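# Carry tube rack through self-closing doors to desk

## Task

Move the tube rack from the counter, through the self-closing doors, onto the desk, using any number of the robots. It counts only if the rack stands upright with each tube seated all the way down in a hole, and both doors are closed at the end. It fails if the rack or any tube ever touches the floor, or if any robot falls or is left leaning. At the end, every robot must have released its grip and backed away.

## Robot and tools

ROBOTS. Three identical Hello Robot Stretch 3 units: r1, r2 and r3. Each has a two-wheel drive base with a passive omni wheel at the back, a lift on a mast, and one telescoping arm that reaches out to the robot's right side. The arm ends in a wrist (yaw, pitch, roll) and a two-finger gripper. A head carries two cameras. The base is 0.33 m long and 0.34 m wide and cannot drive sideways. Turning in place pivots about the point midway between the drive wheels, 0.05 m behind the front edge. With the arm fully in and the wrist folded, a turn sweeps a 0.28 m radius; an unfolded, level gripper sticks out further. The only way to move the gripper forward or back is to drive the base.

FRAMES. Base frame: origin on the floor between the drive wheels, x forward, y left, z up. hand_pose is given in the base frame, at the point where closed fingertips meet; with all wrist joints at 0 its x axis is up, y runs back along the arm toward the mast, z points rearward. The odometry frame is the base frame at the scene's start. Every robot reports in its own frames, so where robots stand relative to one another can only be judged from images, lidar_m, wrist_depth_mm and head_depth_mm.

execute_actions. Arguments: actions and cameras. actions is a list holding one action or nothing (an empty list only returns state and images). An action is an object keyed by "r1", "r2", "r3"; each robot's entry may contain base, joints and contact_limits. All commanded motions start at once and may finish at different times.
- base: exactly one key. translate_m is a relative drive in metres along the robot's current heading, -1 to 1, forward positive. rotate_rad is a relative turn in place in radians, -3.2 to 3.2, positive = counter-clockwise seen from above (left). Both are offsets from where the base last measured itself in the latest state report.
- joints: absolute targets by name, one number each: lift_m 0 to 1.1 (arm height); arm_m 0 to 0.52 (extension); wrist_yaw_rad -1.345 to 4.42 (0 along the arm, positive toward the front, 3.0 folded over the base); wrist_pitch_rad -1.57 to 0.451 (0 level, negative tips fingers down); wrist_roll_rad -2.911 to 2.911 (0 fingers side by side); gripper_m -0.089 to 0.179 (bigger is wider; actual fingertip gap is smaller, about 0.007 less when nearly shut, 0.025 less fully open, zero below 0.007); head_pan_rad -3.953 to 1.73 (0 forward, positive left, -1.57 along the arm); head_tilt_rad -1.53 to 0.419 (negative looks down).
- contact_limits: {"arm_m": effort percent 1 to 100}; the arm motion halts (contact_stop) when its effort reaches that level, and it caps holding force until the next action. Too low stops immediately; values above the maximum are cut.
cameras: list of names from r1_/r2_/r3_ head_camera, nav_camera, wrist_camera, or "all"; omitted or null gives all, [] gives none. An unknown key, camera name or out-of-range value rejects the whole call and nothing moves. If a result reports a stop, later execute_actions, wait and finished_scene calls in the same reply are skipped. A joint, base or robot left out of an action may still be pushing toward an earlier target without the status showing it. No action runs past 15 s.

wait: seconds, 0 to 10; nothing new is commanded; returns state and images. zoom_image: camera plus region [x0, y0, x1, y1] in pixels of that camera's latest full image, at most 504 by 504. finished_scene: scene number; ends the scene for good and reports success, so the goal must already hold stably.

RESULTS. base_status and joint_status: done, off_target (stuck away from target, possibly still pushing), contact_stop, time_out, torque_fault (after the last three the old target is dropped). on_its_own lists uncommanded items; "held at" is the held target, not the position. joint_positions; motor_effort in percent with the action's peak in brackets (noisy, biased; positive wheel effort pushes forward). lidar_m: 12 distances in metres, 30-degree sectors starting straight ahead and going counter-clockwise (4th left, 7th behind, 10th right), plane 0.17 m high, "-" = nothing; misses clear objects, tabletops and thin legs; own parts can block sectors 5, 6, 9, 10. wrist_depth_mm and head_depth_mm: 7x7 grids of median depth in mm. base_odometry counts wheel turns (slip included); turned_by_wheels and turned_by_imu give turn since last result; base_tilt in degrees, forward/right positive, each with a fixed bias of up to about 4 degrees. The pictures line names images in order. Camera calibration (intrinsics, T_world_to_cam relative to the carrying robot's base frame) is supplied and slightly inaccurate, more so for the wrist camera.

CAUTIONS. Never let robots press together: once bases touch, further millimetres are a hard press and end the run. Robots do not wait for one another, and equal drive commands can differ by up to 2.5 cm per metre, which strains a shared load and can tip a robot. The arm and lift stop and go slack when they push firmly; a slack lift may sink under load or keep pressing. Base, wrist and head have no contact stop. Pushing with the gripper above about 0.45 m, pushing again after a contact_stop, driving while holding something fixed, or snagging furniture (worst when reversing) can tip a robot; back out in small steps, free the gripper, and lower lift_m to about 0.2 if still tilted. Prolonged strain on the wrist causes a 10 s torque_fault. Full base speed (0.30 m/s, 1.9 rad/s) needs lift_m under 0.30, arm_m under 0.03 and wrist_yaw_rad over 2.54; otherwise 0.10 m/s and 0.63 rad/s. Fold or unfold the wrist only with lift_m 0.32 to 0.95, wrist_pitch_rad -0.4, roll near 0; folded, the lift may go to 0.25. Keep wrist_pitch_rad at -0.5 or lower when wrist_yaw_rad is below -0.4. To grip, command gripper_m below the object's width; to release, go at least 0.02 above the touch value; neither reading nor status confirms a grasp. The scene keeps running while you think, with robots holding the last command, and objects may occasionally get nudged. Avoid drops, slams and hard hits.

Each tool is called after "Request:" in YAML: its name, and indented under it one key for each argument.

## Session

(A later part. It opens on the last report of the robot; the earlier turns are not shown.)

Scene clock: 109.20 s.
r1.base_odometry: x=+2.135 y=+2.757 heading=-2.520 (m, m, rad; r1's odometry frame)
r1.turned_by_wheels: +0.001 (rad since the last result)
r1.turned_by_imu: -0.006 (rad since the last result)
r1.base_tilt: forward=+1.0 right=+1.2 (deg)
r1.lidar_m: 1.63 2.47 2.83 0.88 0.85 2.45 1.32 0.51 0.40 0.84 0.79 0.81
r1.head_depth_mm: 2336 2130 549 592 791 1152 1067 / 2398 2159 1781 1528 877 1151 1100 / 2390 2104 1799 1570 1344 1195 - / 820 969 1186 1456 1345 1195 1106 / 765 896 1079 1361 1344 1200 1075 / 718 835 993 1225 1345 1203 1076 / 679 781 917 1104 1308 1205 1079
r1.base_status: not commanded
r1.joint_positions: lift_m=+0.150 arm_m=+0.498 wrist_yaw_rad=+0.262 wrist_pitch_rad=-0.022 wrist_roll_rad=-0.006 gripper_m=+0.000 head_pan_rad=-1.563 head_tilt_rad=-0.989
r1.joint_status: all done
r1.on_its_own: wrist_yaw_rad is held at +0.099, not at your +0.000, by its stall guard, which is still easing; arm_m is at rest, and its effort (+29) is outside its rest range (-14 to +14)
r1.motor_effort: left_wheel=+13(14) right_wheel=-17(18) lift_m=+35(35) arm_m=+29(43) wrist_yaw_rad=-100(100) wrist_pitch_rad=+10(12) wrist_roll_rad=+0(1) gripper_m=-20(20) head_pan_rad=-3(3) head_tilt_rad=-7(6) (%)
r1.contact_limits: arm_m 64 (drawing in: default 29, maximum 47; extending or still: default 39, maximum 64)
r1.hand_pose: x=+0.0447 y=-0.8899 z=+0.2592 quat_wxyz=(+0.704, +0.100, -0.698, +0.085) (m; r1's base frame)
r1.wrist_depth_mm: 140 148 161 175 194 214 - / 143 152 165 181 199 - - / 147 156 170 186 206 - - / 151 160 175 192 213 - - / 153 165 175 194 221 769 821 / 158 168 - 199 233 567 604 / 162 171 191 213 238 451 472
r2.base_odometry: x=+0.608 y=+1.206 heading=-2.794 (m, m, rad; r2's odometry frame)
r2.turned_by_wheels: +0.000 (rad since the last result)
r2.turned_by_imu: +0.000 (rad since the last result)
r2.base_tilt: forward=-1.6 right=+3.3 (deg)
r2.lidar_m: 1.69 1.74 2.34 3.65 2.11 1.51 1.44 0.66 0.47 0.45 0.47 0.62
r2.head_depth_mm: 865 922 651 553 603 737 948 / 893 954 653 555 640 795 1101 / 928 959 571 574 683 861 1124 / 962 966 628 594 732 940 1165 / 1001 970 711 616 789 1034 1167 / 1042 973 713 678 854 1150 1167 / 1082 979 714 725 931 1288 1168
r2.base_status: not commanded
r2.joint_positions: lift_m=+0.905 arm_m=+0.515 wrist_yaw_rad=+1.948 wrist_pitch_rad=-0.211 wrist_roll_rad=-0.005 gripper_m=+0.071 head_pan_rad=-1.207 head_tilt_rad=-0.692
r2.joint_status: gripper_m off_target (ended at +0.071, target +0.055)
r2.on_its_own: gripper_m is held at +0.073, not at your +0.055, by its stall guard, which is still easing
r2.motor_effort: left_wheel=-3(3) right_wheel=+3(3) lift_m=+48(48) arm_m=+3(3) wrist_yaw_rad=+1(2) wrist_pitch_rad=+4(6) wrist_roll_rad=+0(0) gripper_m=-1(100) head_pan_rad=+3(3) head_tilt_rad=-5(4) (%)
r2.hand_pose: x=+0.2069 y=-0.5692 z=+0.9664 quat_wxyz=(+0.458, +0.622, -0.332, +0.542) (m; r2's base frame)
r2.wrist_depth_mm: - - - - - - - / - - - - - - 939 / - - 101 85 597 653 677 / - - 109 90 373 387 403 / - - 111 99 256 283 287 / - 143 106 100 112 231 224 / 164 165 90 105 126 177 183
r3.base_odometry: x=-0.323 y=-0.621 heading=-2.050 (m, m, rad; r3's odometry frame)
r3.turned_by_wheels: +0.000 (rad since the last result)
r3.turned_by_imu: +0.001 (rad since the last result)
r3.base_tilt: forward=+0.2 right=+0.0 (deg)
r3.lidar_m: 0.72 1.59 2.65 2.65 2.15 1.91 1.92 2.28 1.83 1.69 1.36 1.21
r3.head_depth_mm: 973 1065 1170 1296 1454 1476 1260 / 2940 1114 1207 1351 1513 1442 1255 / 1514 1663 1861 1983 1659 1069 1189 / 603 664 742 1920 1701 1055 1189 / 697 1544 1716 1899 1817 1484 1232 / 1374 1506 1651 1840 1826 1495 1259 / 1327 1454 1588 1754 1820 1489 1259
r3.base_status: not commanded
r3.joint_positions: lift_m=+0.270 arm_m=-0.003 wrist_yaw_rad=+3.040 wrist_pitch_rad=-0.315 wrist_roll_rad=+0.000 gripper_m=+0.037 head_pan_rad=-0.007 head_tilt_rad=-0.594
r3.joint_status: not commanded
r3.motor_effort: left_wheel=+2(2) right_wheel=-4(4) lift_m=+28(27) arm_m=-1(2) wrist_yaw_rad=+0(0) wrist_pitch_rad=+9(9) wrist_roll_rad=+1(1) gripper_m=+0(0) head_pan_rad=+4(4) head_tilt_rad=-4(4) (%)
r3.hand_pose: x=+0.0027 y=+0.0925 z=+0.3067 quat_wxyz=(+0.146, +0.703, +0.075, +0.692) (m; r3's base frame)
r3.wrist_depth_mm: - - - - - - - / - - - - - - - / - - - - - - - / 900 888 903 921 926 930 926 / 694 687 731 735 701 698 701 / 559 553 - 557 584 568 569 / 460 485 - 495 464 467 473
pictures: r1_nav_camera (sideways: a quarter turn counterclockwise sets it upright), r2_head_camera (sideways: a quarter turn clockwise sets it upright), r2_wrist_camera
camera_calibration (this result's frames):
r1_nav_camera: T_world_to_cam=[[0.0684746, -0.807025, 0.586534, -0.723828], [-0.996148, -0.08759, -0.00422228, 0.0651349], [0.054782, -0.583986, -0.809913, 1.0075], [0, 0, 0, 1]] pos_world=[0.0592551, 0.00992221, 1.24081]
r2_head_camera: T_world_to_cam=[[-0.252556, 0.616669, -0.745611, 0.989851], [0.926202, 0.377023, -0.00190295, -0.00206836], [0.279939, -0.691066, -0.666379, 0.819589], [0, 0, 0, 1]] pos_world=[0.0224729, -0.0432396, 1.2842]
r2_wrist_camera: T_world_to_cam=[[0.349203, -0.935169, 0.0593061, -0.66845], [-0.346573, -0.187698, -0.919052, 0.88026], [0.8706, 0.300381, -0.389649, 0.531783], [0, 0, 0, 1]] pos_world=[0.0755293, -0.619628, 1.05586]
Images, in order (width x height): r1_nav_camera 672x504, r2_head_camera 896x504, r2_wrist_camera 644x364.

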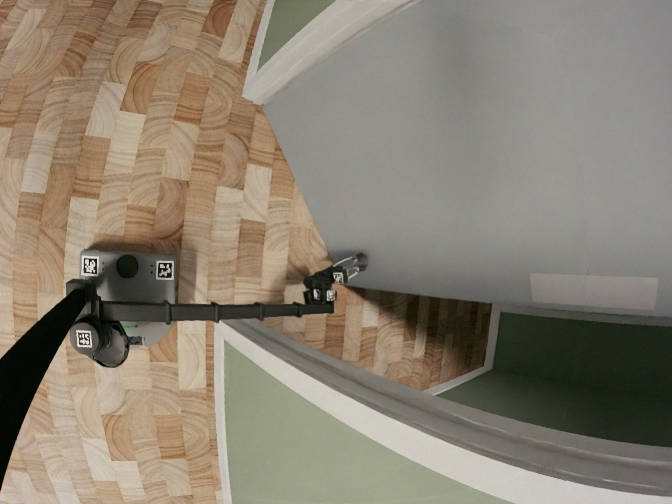

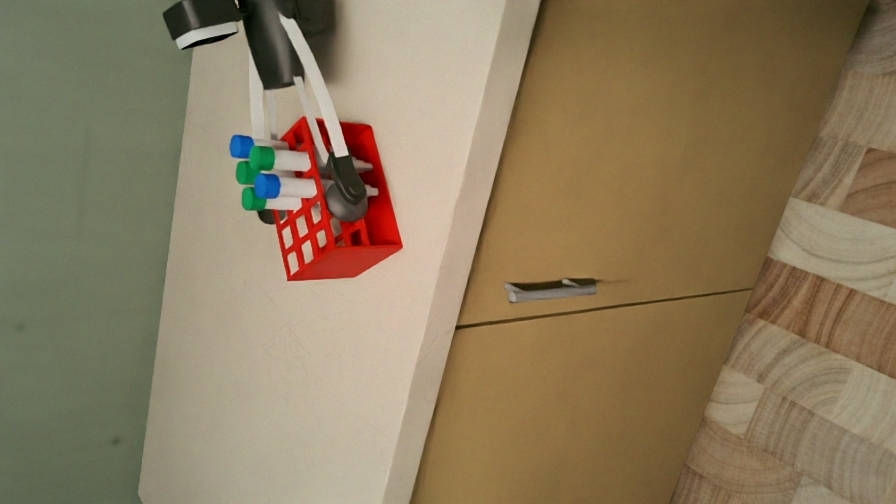

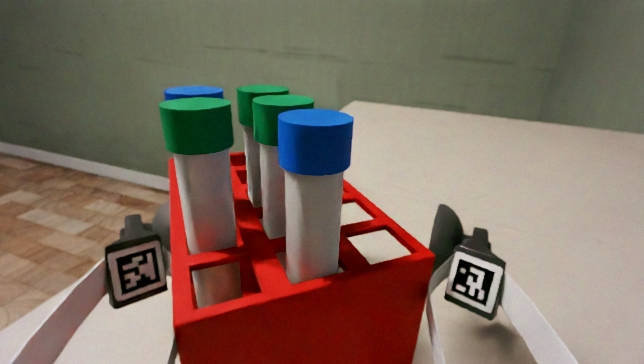

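Request:
execute_actions:
  actions:
    - {"r1":{"base":{"translate_m":0.3},"joints":{"arm_m":0.5,"wrist_yaw_rad":0.7},"contact_limits":{"arm_m":64}},"r2":{"joints":{"gripper_m":0.06,"lift_m":0.93}}}
  cameras: ["r1_nav_camera","r2_wrist_camera","r2_head_camera","r3_nav_camera"]

Scene clock: 117.43 s.
r1.base_odometry: x=+1.891 y=+2.582 heading=-2.522 (m, m, rad; r1's odometry frame)
r1.turned_by_wheels: -0.001 (rad since the last result)
r1.turned_by_imu: -0.537 (rad since the last result)
r1.base_tilt: forward=+0.9 right=+1.4 (deg)
r1.lidar_m: 0.62 1.38 2.24 2.90 2.84 0.99 2.68 1.17 0.50 0.54 0.61 0.60
r1.head_depth_mm: 435 488 576 826 1267 1189 1066 / 1311 609 655 791 1108 1193 1095 / 1559 1789 1808 1536 1293 1194 - / 1865 2057 1800 1577 1343 1197 1107 / 2287 2041 1144 1334 1349 1196 1072 / 704 803 923 1088 1283 1198 1076 / 631 705 800 920 1083 1181 1078
r1.base_status: done
r1.joint_positions: lift_m=+0.150 arm_m=+0.499 wrist_yaw_rad=+1.126 wrist_pitch_rad=-0.028 wrist_roll_rad=-0.005 gripper_m=+0.000 head_pan_rad=-1.564 head_tilt_rad=-0.989
r1.joint_status: wrist_yaw_rad off_target (ended at +1.126, target +0.700); the others done
r1.on_its_own: wrist_yaw_rad is held at +1.109, not at your +0.700, by its stall guard, which is not easing now; left_wheel is at rest, and its effort (-19) is outside its rest range (-18 to +18); right_wheel is at rest, and its effort (+28) is outside its rest range (-18 to +18); wrist_yaw_rad is at rest, and its effort (-20) is outside its rest range (-12 to +12)
r1.motor_effort: left_wheel=-19(25) right_wheel=+28(35) lift_m=+37(37) arm_m=+13(19) wrist_yaw_rad=-20(98) wrist_pitch_rad=+13(13) wrist_roll_rad=-1(1) gripper_m=-6(12) head_pan_rad=-2(3) head_tilt_rad=-6(6) (%)
r1.contact_limits: arm_m 64 (drawing in: default 29, maximum 47; extending or still: default 39, maximum 64)
r1.hand_pose: x=+0.2092 y=-0.7540 z=+0.2577 quat_wxyz=(+0.605, +0.385, -0.591, +0.370) (m; r1's base frame)
r1.wrist_depth_mm: 171 166 162 158 154 150 148 / 177 171 168 163 158 155 153 / 183 179 173 169 164 159 157 / 189 185 180 174 169 165 163 / 197 191 186 178 175 170 708 / 205 199 193 191 181 175 554 / 213 208 201 194 188 183 446
r2.base_odometry: x=+0.608 y=+1.206 heading=-2.794 (m, m, rad; r2's odometry frame)
r2.turned_by_wheels: +0.000 (rad since the last result)
r2.turned_by_imu: -0.001 (rad since the last result)
r2.base_tilt: forward=-1.6 right=+3.3 (deg)
r2.lidar_m: 1.69 1.74 2.34 3.67 2.11 1.51 1.44 0.66 0.47 0.45 0.47 0.62
r2.head_depth_mm: 863 933 675 553 604 738 950 / 899 960 677 555 641 793 1103 / 928 959 606 574 683 862 1124 / 960 965 615 594 733 939 1164 / 1000 970 686 617 788 1037 1166 / 1043 974 712 678 852 1149 1168 / 1087 976 715 725 929 1288 1170
r2.base_status: not commanded
r2.joint_positions: lift_m=+0.930 arm_m=+0.515 wrist_yaw_rad=+1.950 wrist_pitch_rad=-0.226 wrist_roll_rad=-0.004 gripper_m=+0.061 head_pan_rad=-1.207 head_tilt_rad=-0.692
r2.joint_status: all done
r2.motor_effort: left_wheel=-2(6) right_wheel=+3(7) lift_m=+49(53) arm_m=+3(3) wrist_yaw_rad=+0(4) wrist_pitch_rad=+9(9) wrist_roll_rad=-1(2) gripper_m=-19(82) head_pan_rad=+3(3) head_tilt_rad=-4(4) (%)
r2.hand_pose: x=+0.2056 y=-0.5694 z=+0.9875 quat_wxyz=(+0.462, +0.625, -0.327, +0.538) (m; r2's base frame)
r2.wrist_depth_mm: - - - - - - - / - - - - - - 947 / - - 120 107 648 683 762 / - - 133 121 417 434 451 / - - 130 119 132 318 325 / - 220 107 121 137 249 254 / - 190 118 131 190 205 208
r3.base_odometry: x=-0.323 y=-0.621 heading=-2.050 (m, m, rad; r3's odometry frame)
r3.turned_by_wheels: +0.000 (rad since the last result)
r3.turned_by_imu: +0.002 (rad since the last result)
r3.base_tilt: forward=+0.1 right=+0.0 (deg)
r3.lidar_m: 0.89 0.88 2.65 2.66 2.15 1.92 1.92 2.29 1.83 1.69 1.37 1.21
r3.head_depth_mm: 976 1065 1169 1302 1462 1487 1254 / 1383 1109 1206 1346 1515 1492 1253 / 1419 1564 1729 1887 1707 1488 1257 / 1386 1524 1671 1880 1695 1375 1254 / 1365 1492 1647 1839 1821 1210 1230 / 1343 1457 1619 1785 1762 1214 1250 / 775 1390 869 1672 1779 1486 1253
r3.base_status: not commanded
r3.joint_positions: lift_m=+0.270 arm_m=-0.003 wrist_yaw_rad=+3.040 wrist_pitch_rad=-0.315 wrist_roll_rad=+0.000 gripper_m=+0.037 head_pan_rad=-0.007 head_tilt_rad=-0.594
r3.joint_status: not commanded
r3.motor_effort: left_wheel=+2(2) right_wheel=-3(4) lift_m=+27(27) arm_m=-1(1) wrist_yaw_rad=+0(0) wrist_pitch_rad=+10(9) wrist_roll_rad=+0(1) gripper_m=+0(0) head_pan_rad=+4(5) head_tilt_rad=-4(4) (%)
r3.hand_pose: x=+0.0027 y=+0.0925 z=+0.3067 quat_wxyz=(+0.146, +0.703, +0.075, +0.692) (m; r3's base frame)
r3.wrist_depth_mm: - - - - - - - / - - - - - - - / - - - - - - - / 914 897 915 926 924 929 917 / 687 689 721 724 703 712 712 / 553 560 - 553 580 555 563 / 465 479 - 496 471 474 472
pictures: r1_nav_camera (sideways: a quarter turn counterclockwise sets it upright), r2_head_camera (sideways: a quarter turn clockwise sets it upright), r2_wrist_camera, r3_nav_camera (sideways: a quarter turn counterclockwise sets it upright)
camera_calibration (this result's frames):
r1_nav_camera: T_world_to_cam=[[0.0682271, -0.807205, 0.586316, -0.723542], [-0.996175, -0.087282, -0.00424399, 0.0651634], [0.0546005, -0.583783, -0.810072, 1.0077], [0, 0, 0, 1]] pos_world=[0.059258, 0.00992238, 1.24081]
r2_head_camera: T_world_to_cam=[[-0.252579, 0.616674, -0.745598, 0.989835], [0.926191, 0.377051, -0.00190253, -0.00206883], [0.279955, -0.691047, -0.666393, 0.819607], [0, 0, 0, 1]] pos_world=[0.0224741, -0.0432389, 1.2842]
r2_wrist_camera: T_world_to_cam=[[0.351046, -0.934546, 0.0582278, -0.668392], [-0.36009, -0.192142, -0.912917, 0.893407], [0.864351, 0.299508, -0.403971, 0.556107], [0, 0, 0, 1]] pos_world=[0.0756718, -0.619541, 1.07918]
r3_nav_camera: T_world_to_cam=[[0.603929, -0.0441899, 0.795812, -0.990305], [0.00728576, -0.998114, -0.0609524, 0.132026], [0.797005, 0.042609, -0.602468, 0.731912], [0, 0, 0, 1]] pos_world=[0.0137744, 0.0568294, 1.2371]
Images, in order (width x height): r1_nav_camera 672x504, r2_head_camera 896x504, r2_wrist_camera 644x364, r3_nav_camera 672x504.

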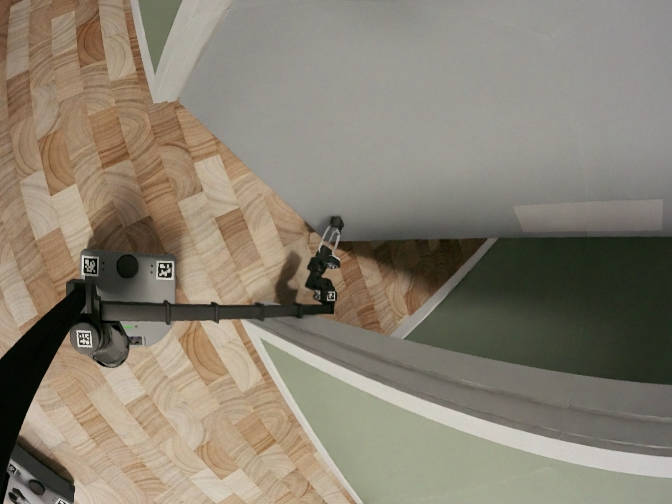

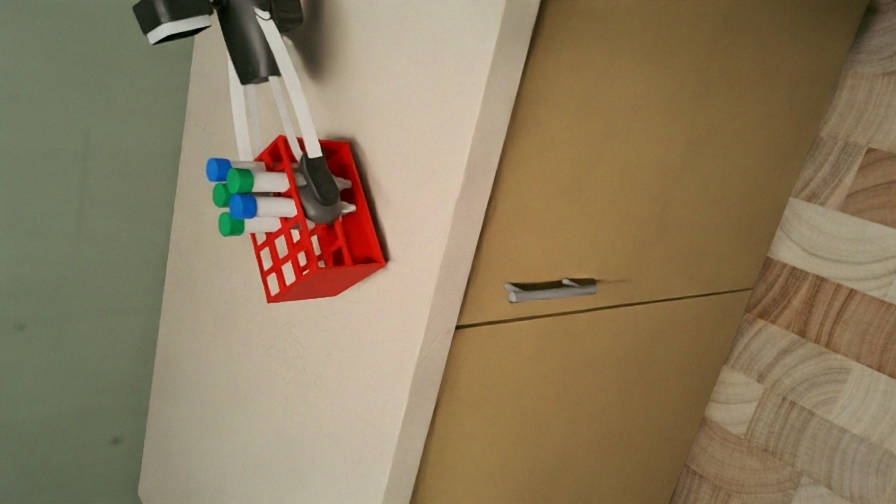

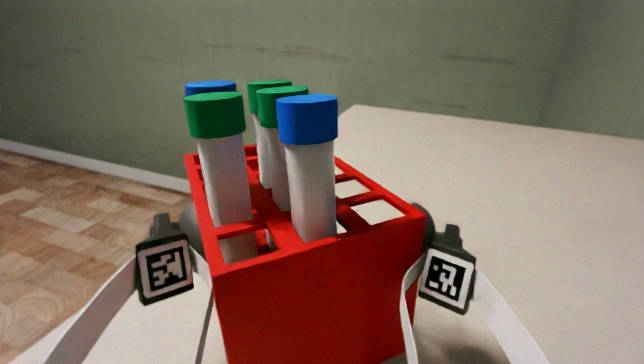

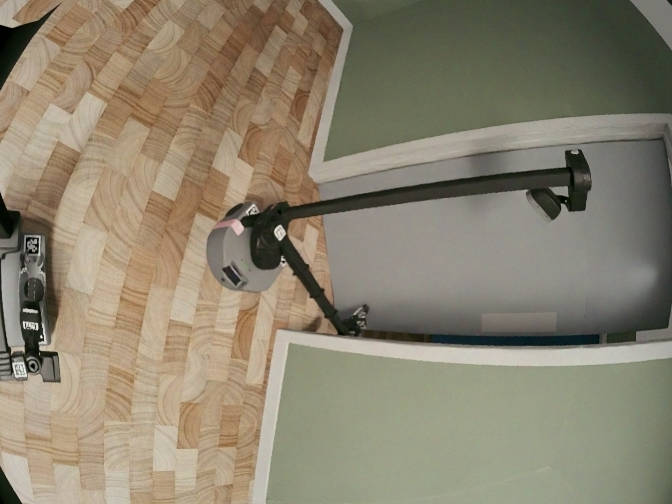

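Request:
execute_actions:
  actions:
    - {"r1":{"base":{"translate_m":-0.08},"joints":{"arm_m":0.01,"wrist_yaw_rad":1.0}},"r2":{"joints":{"lift_m":0.905}},"r3":{"base":{"rotate_rad":3.14},"joints":{"head_pan_rad":-3.1,"head_tilt_rad":-0.9}}}
  cameras: ["r1_nav_camera"]

Request:
execute_actions:
  actions:
    - {"r1":{"base":{"rotate_rad":0.8},"joints":{"lift_m":0.35,"wrist_pitch_rad":-0.4}},"r2":{"joints":{"gripper_m":0.13}}}
  cameras: []

Request:
execute_actions:
  actions:
    - {"r1":{"base":{"translate_m":0.6},"joints":{"wrist_yaw_rad":3.0,"head_pan_rad":-2.3,"head_tilt_rad":-0.7}},"r2":{"base":{"translate_m":0.035}}}
  cameras: []

Request:
execute_actions:
  actions:
    - {"r3":{"base":{"translate_m":-0.65}}}
  cameras: []

Request:
execute_actions:
  actions:
    - {"r3":{"base":{"rotate_rad":-0.2},"joints":{"lift_m":0.31}}}
  cameras: ["r1_nav_camera","r3_nav_camera","r2_wrist_camera"]

Scene clock: 126.40 s.
r1.base_odometry: x=+1.956 y=+2.629 heading=-2.522 (m, m, rad; r1's odometry frame)
r1.turned_by_wheels: +0.000 (rad since the last result)
r1.turned_by_imu: +0.088 (rad since the last result)
r1.base_tilt: forward=+0.9 right=+1.4 (deg)
r1.lidar_m: 0.69 2.21 2.38 2.82 2.79 0.92 2.12 0.98 0.47 0.47 0.46 0.49
r1.head_depth_mm: 405 461 551 790 1264 1188 1066 / 467 530 608 738 1085 1187 1100 / 454 545 680 865 1171 1209 - / 431 513 630 814 1152 1212 - / 410 483 585 740 1012 1200 1074 / 390 456 547 681 902 1171 1078 / 373 432 513 631 815 1142 1076
r1.base_status: done
r1.joint_positions: lift_m=+0.150 arm_m=+0.010 wrist_yaw_rad=+1.000 wrist_pitch_rad=-0.021 wrist_roll_rad=-0.005 gripper_m=+0.000 head_pan_rad=-1.564 head_tilt_rad=-0.989
r1.joint_status: all done
r1.motor_effort: left_wheel=-2(31) right_wheel=+0(61) lift_m=+37(37) arm_m=-5(10) wrist_yaw_rad=+1(100) wrist_pitch_rad=+10(13) wrist_roll_rad=-1(1) gripper_m=-2(19) head_pan_rad=-3(3) head_tilt_rad=-6(7) (%)
r1.hand_pose: x=+0.1937 y=-0.2936 z=+0.2593 quat_wxyz=(+0.626, +0.345, -0.615, +0.333) (m; r1's base frame)
r1.wrist_depth_mm: 441 360 305 262 232 208 187 / 462 377 318 273 238 212 192 / 476 394 331 281 245 217 195 / 486 412 340 290 251 223 201 / 502 437 359 - 259 230 206 / 523 453 390 - 263 235 209 / 489 465 377 319 283 243 215
r2.base_odometry: x=+0.608 y=+1.206 heading=-2.794 (m, m, rad; r2's odometry frame)
r2.turned_by_wheels: +0.000 (rad since the last result)
r2.turned_by_imu: -0.001 (rad since the last result)
r2.base_tilt: forward=-1.6 right=+3.3 (deg)
r2.lidar_m: 1.69 1.74 2.34 3.66 2.11 1.50 1.44 0.66 0.47 0.45 0.46 0.62
r2.head_depth_mm: 863 924 651 553 603 739 949 / 893 952 678 556 640 796 1105 / 927 960 588 574 684 862 1123 / 961 964 627 595 732 941 1167 / 999 970 685 616 789 1038 1166 / 1039 974 712 679 851 1149 1169 / 1087 976 715 725 931 1288 1169
r2.base_status: not commanded
r2.joint_positions: lift_m=+0.905 arm_m=+0.515 wrist_yaw_rad=+1.950 wrist_pitch_rad=-0.208 wrist_roll_rad=-0.003 gripper_m=+0.061 head_pan_rad=-1.207 head_tilt_rad=-0.692
r2.joint_status: all done
r2.motor_effort: left_wheel=-3(3) right_wheel=+4(4) lift_m=+36(41) arm_m=+3(3) wrist_yaw_rad=+0(0) wrist_pitch_rad=+3(9) wrist_roll_rad=-1(1) gripper_m=-19(19) head_pan_rad=+2(3) head_tilt_rad=-4(4) (%)
r2.hand_pose: x=+0.2070 y=-0.5689 z=+0.9673 quat_wxyz=(+0.457, +0.622, -0.333, +0.542) (m; r2's base frame)
r2.wrist_depth_mm: - - - - - - - / - - - - - - - / - - 116 104 595 643 702 / - - 128 115 373 388 409 / - - 129 119 132 281 290 / - 197 106 120 138 221 225 / 177 168 118 132 166 180 184
r3.base_odometry: x=-0.323 y=-0.621 heading=+1.090 (m, m, rad; r3's odometry frame)
r3.turned_by_wheels: +3.140 (rad since the last result)
r3.turned_by_imu: +3.098 (rad since the last result)
r3.base_tilt: forward=+0.1 right=+0.0 (deg)
r3.lidar_m: 1.92 2.28 1.83 1.69 1.37 1.22 0.81 0.83 2.64 2.66 2.17 1.92
r3.head_depth_mm: 1040 1193 1380 1580 1439 1259 1128 / 1181 1296 1461 1621 1427 1255 1161 / 1228 1399 1655 1655 1429 1260 - / 1257 1446 1625 1352 1374 1255 1159 / 1289 1499 1777 1151 1356 1263 1157 / 1261 866 1722 1580 1424 1258 1120 / 1354 1590 1811 1638 1421 1247 1122
r3.base_status: done
r3.joint_positions: lift_m=+0.270 arm_m=-0.002 wrist_yaw_rad=+3.040 wrist_pitch_rad=-0.315 wrist_roll_rad=+0.000 gripper_m=+0.037 head_pan_rad=-3.093 head_tilt_rad=-0.890
r3.joint_status: all done
r3.motor_effort: left_wheel=-1(7) right_wheel=+3(14) lift_m=+27(27) arm_m=-2(2) wrist_yaw_rad=+0(0) wrist_pitch_rad=+9(9) wrist_roll_rad=+1(0) gripper_m=+0(0) head_pan_rad=-4(47) head_tilt_rad=-6(32) (%)
r3.hand_pose: x=+0.0027 y=+0.0925 z=+0.3067 quat_wxyz=(+0.146, +0.703, +0.075, +0.692) (m; r3's base frame)
r3.wrist_depth_mm: - - - - - - - / - - - - - - - / - - - - - - - / 910 913 929 937 928 927 974 / 667 694 730 725 703 690 705 / 557 556 - 559 586 566 562 / 460 476 - 507 463 473 477
pictures: r1_nav_camera (sideways: a quarter turn counterclockwise sets it upright)
camera_calibration (this result's frames):
r1_nav_camera: T_world_to_cam=[[0.0680135, -0.807229, 0.586306, -0.723529], [-0.996198, -0.0870183, -0.0042449, 0.0651647], [0.054446, -0.583788, -0.810078, 1.00771], [0, 0, 0, 1]] pos_world=[0.0592606, 0.00990901, 1.24081]
Images, in order (width x height): r1_nav_camera 672x504.

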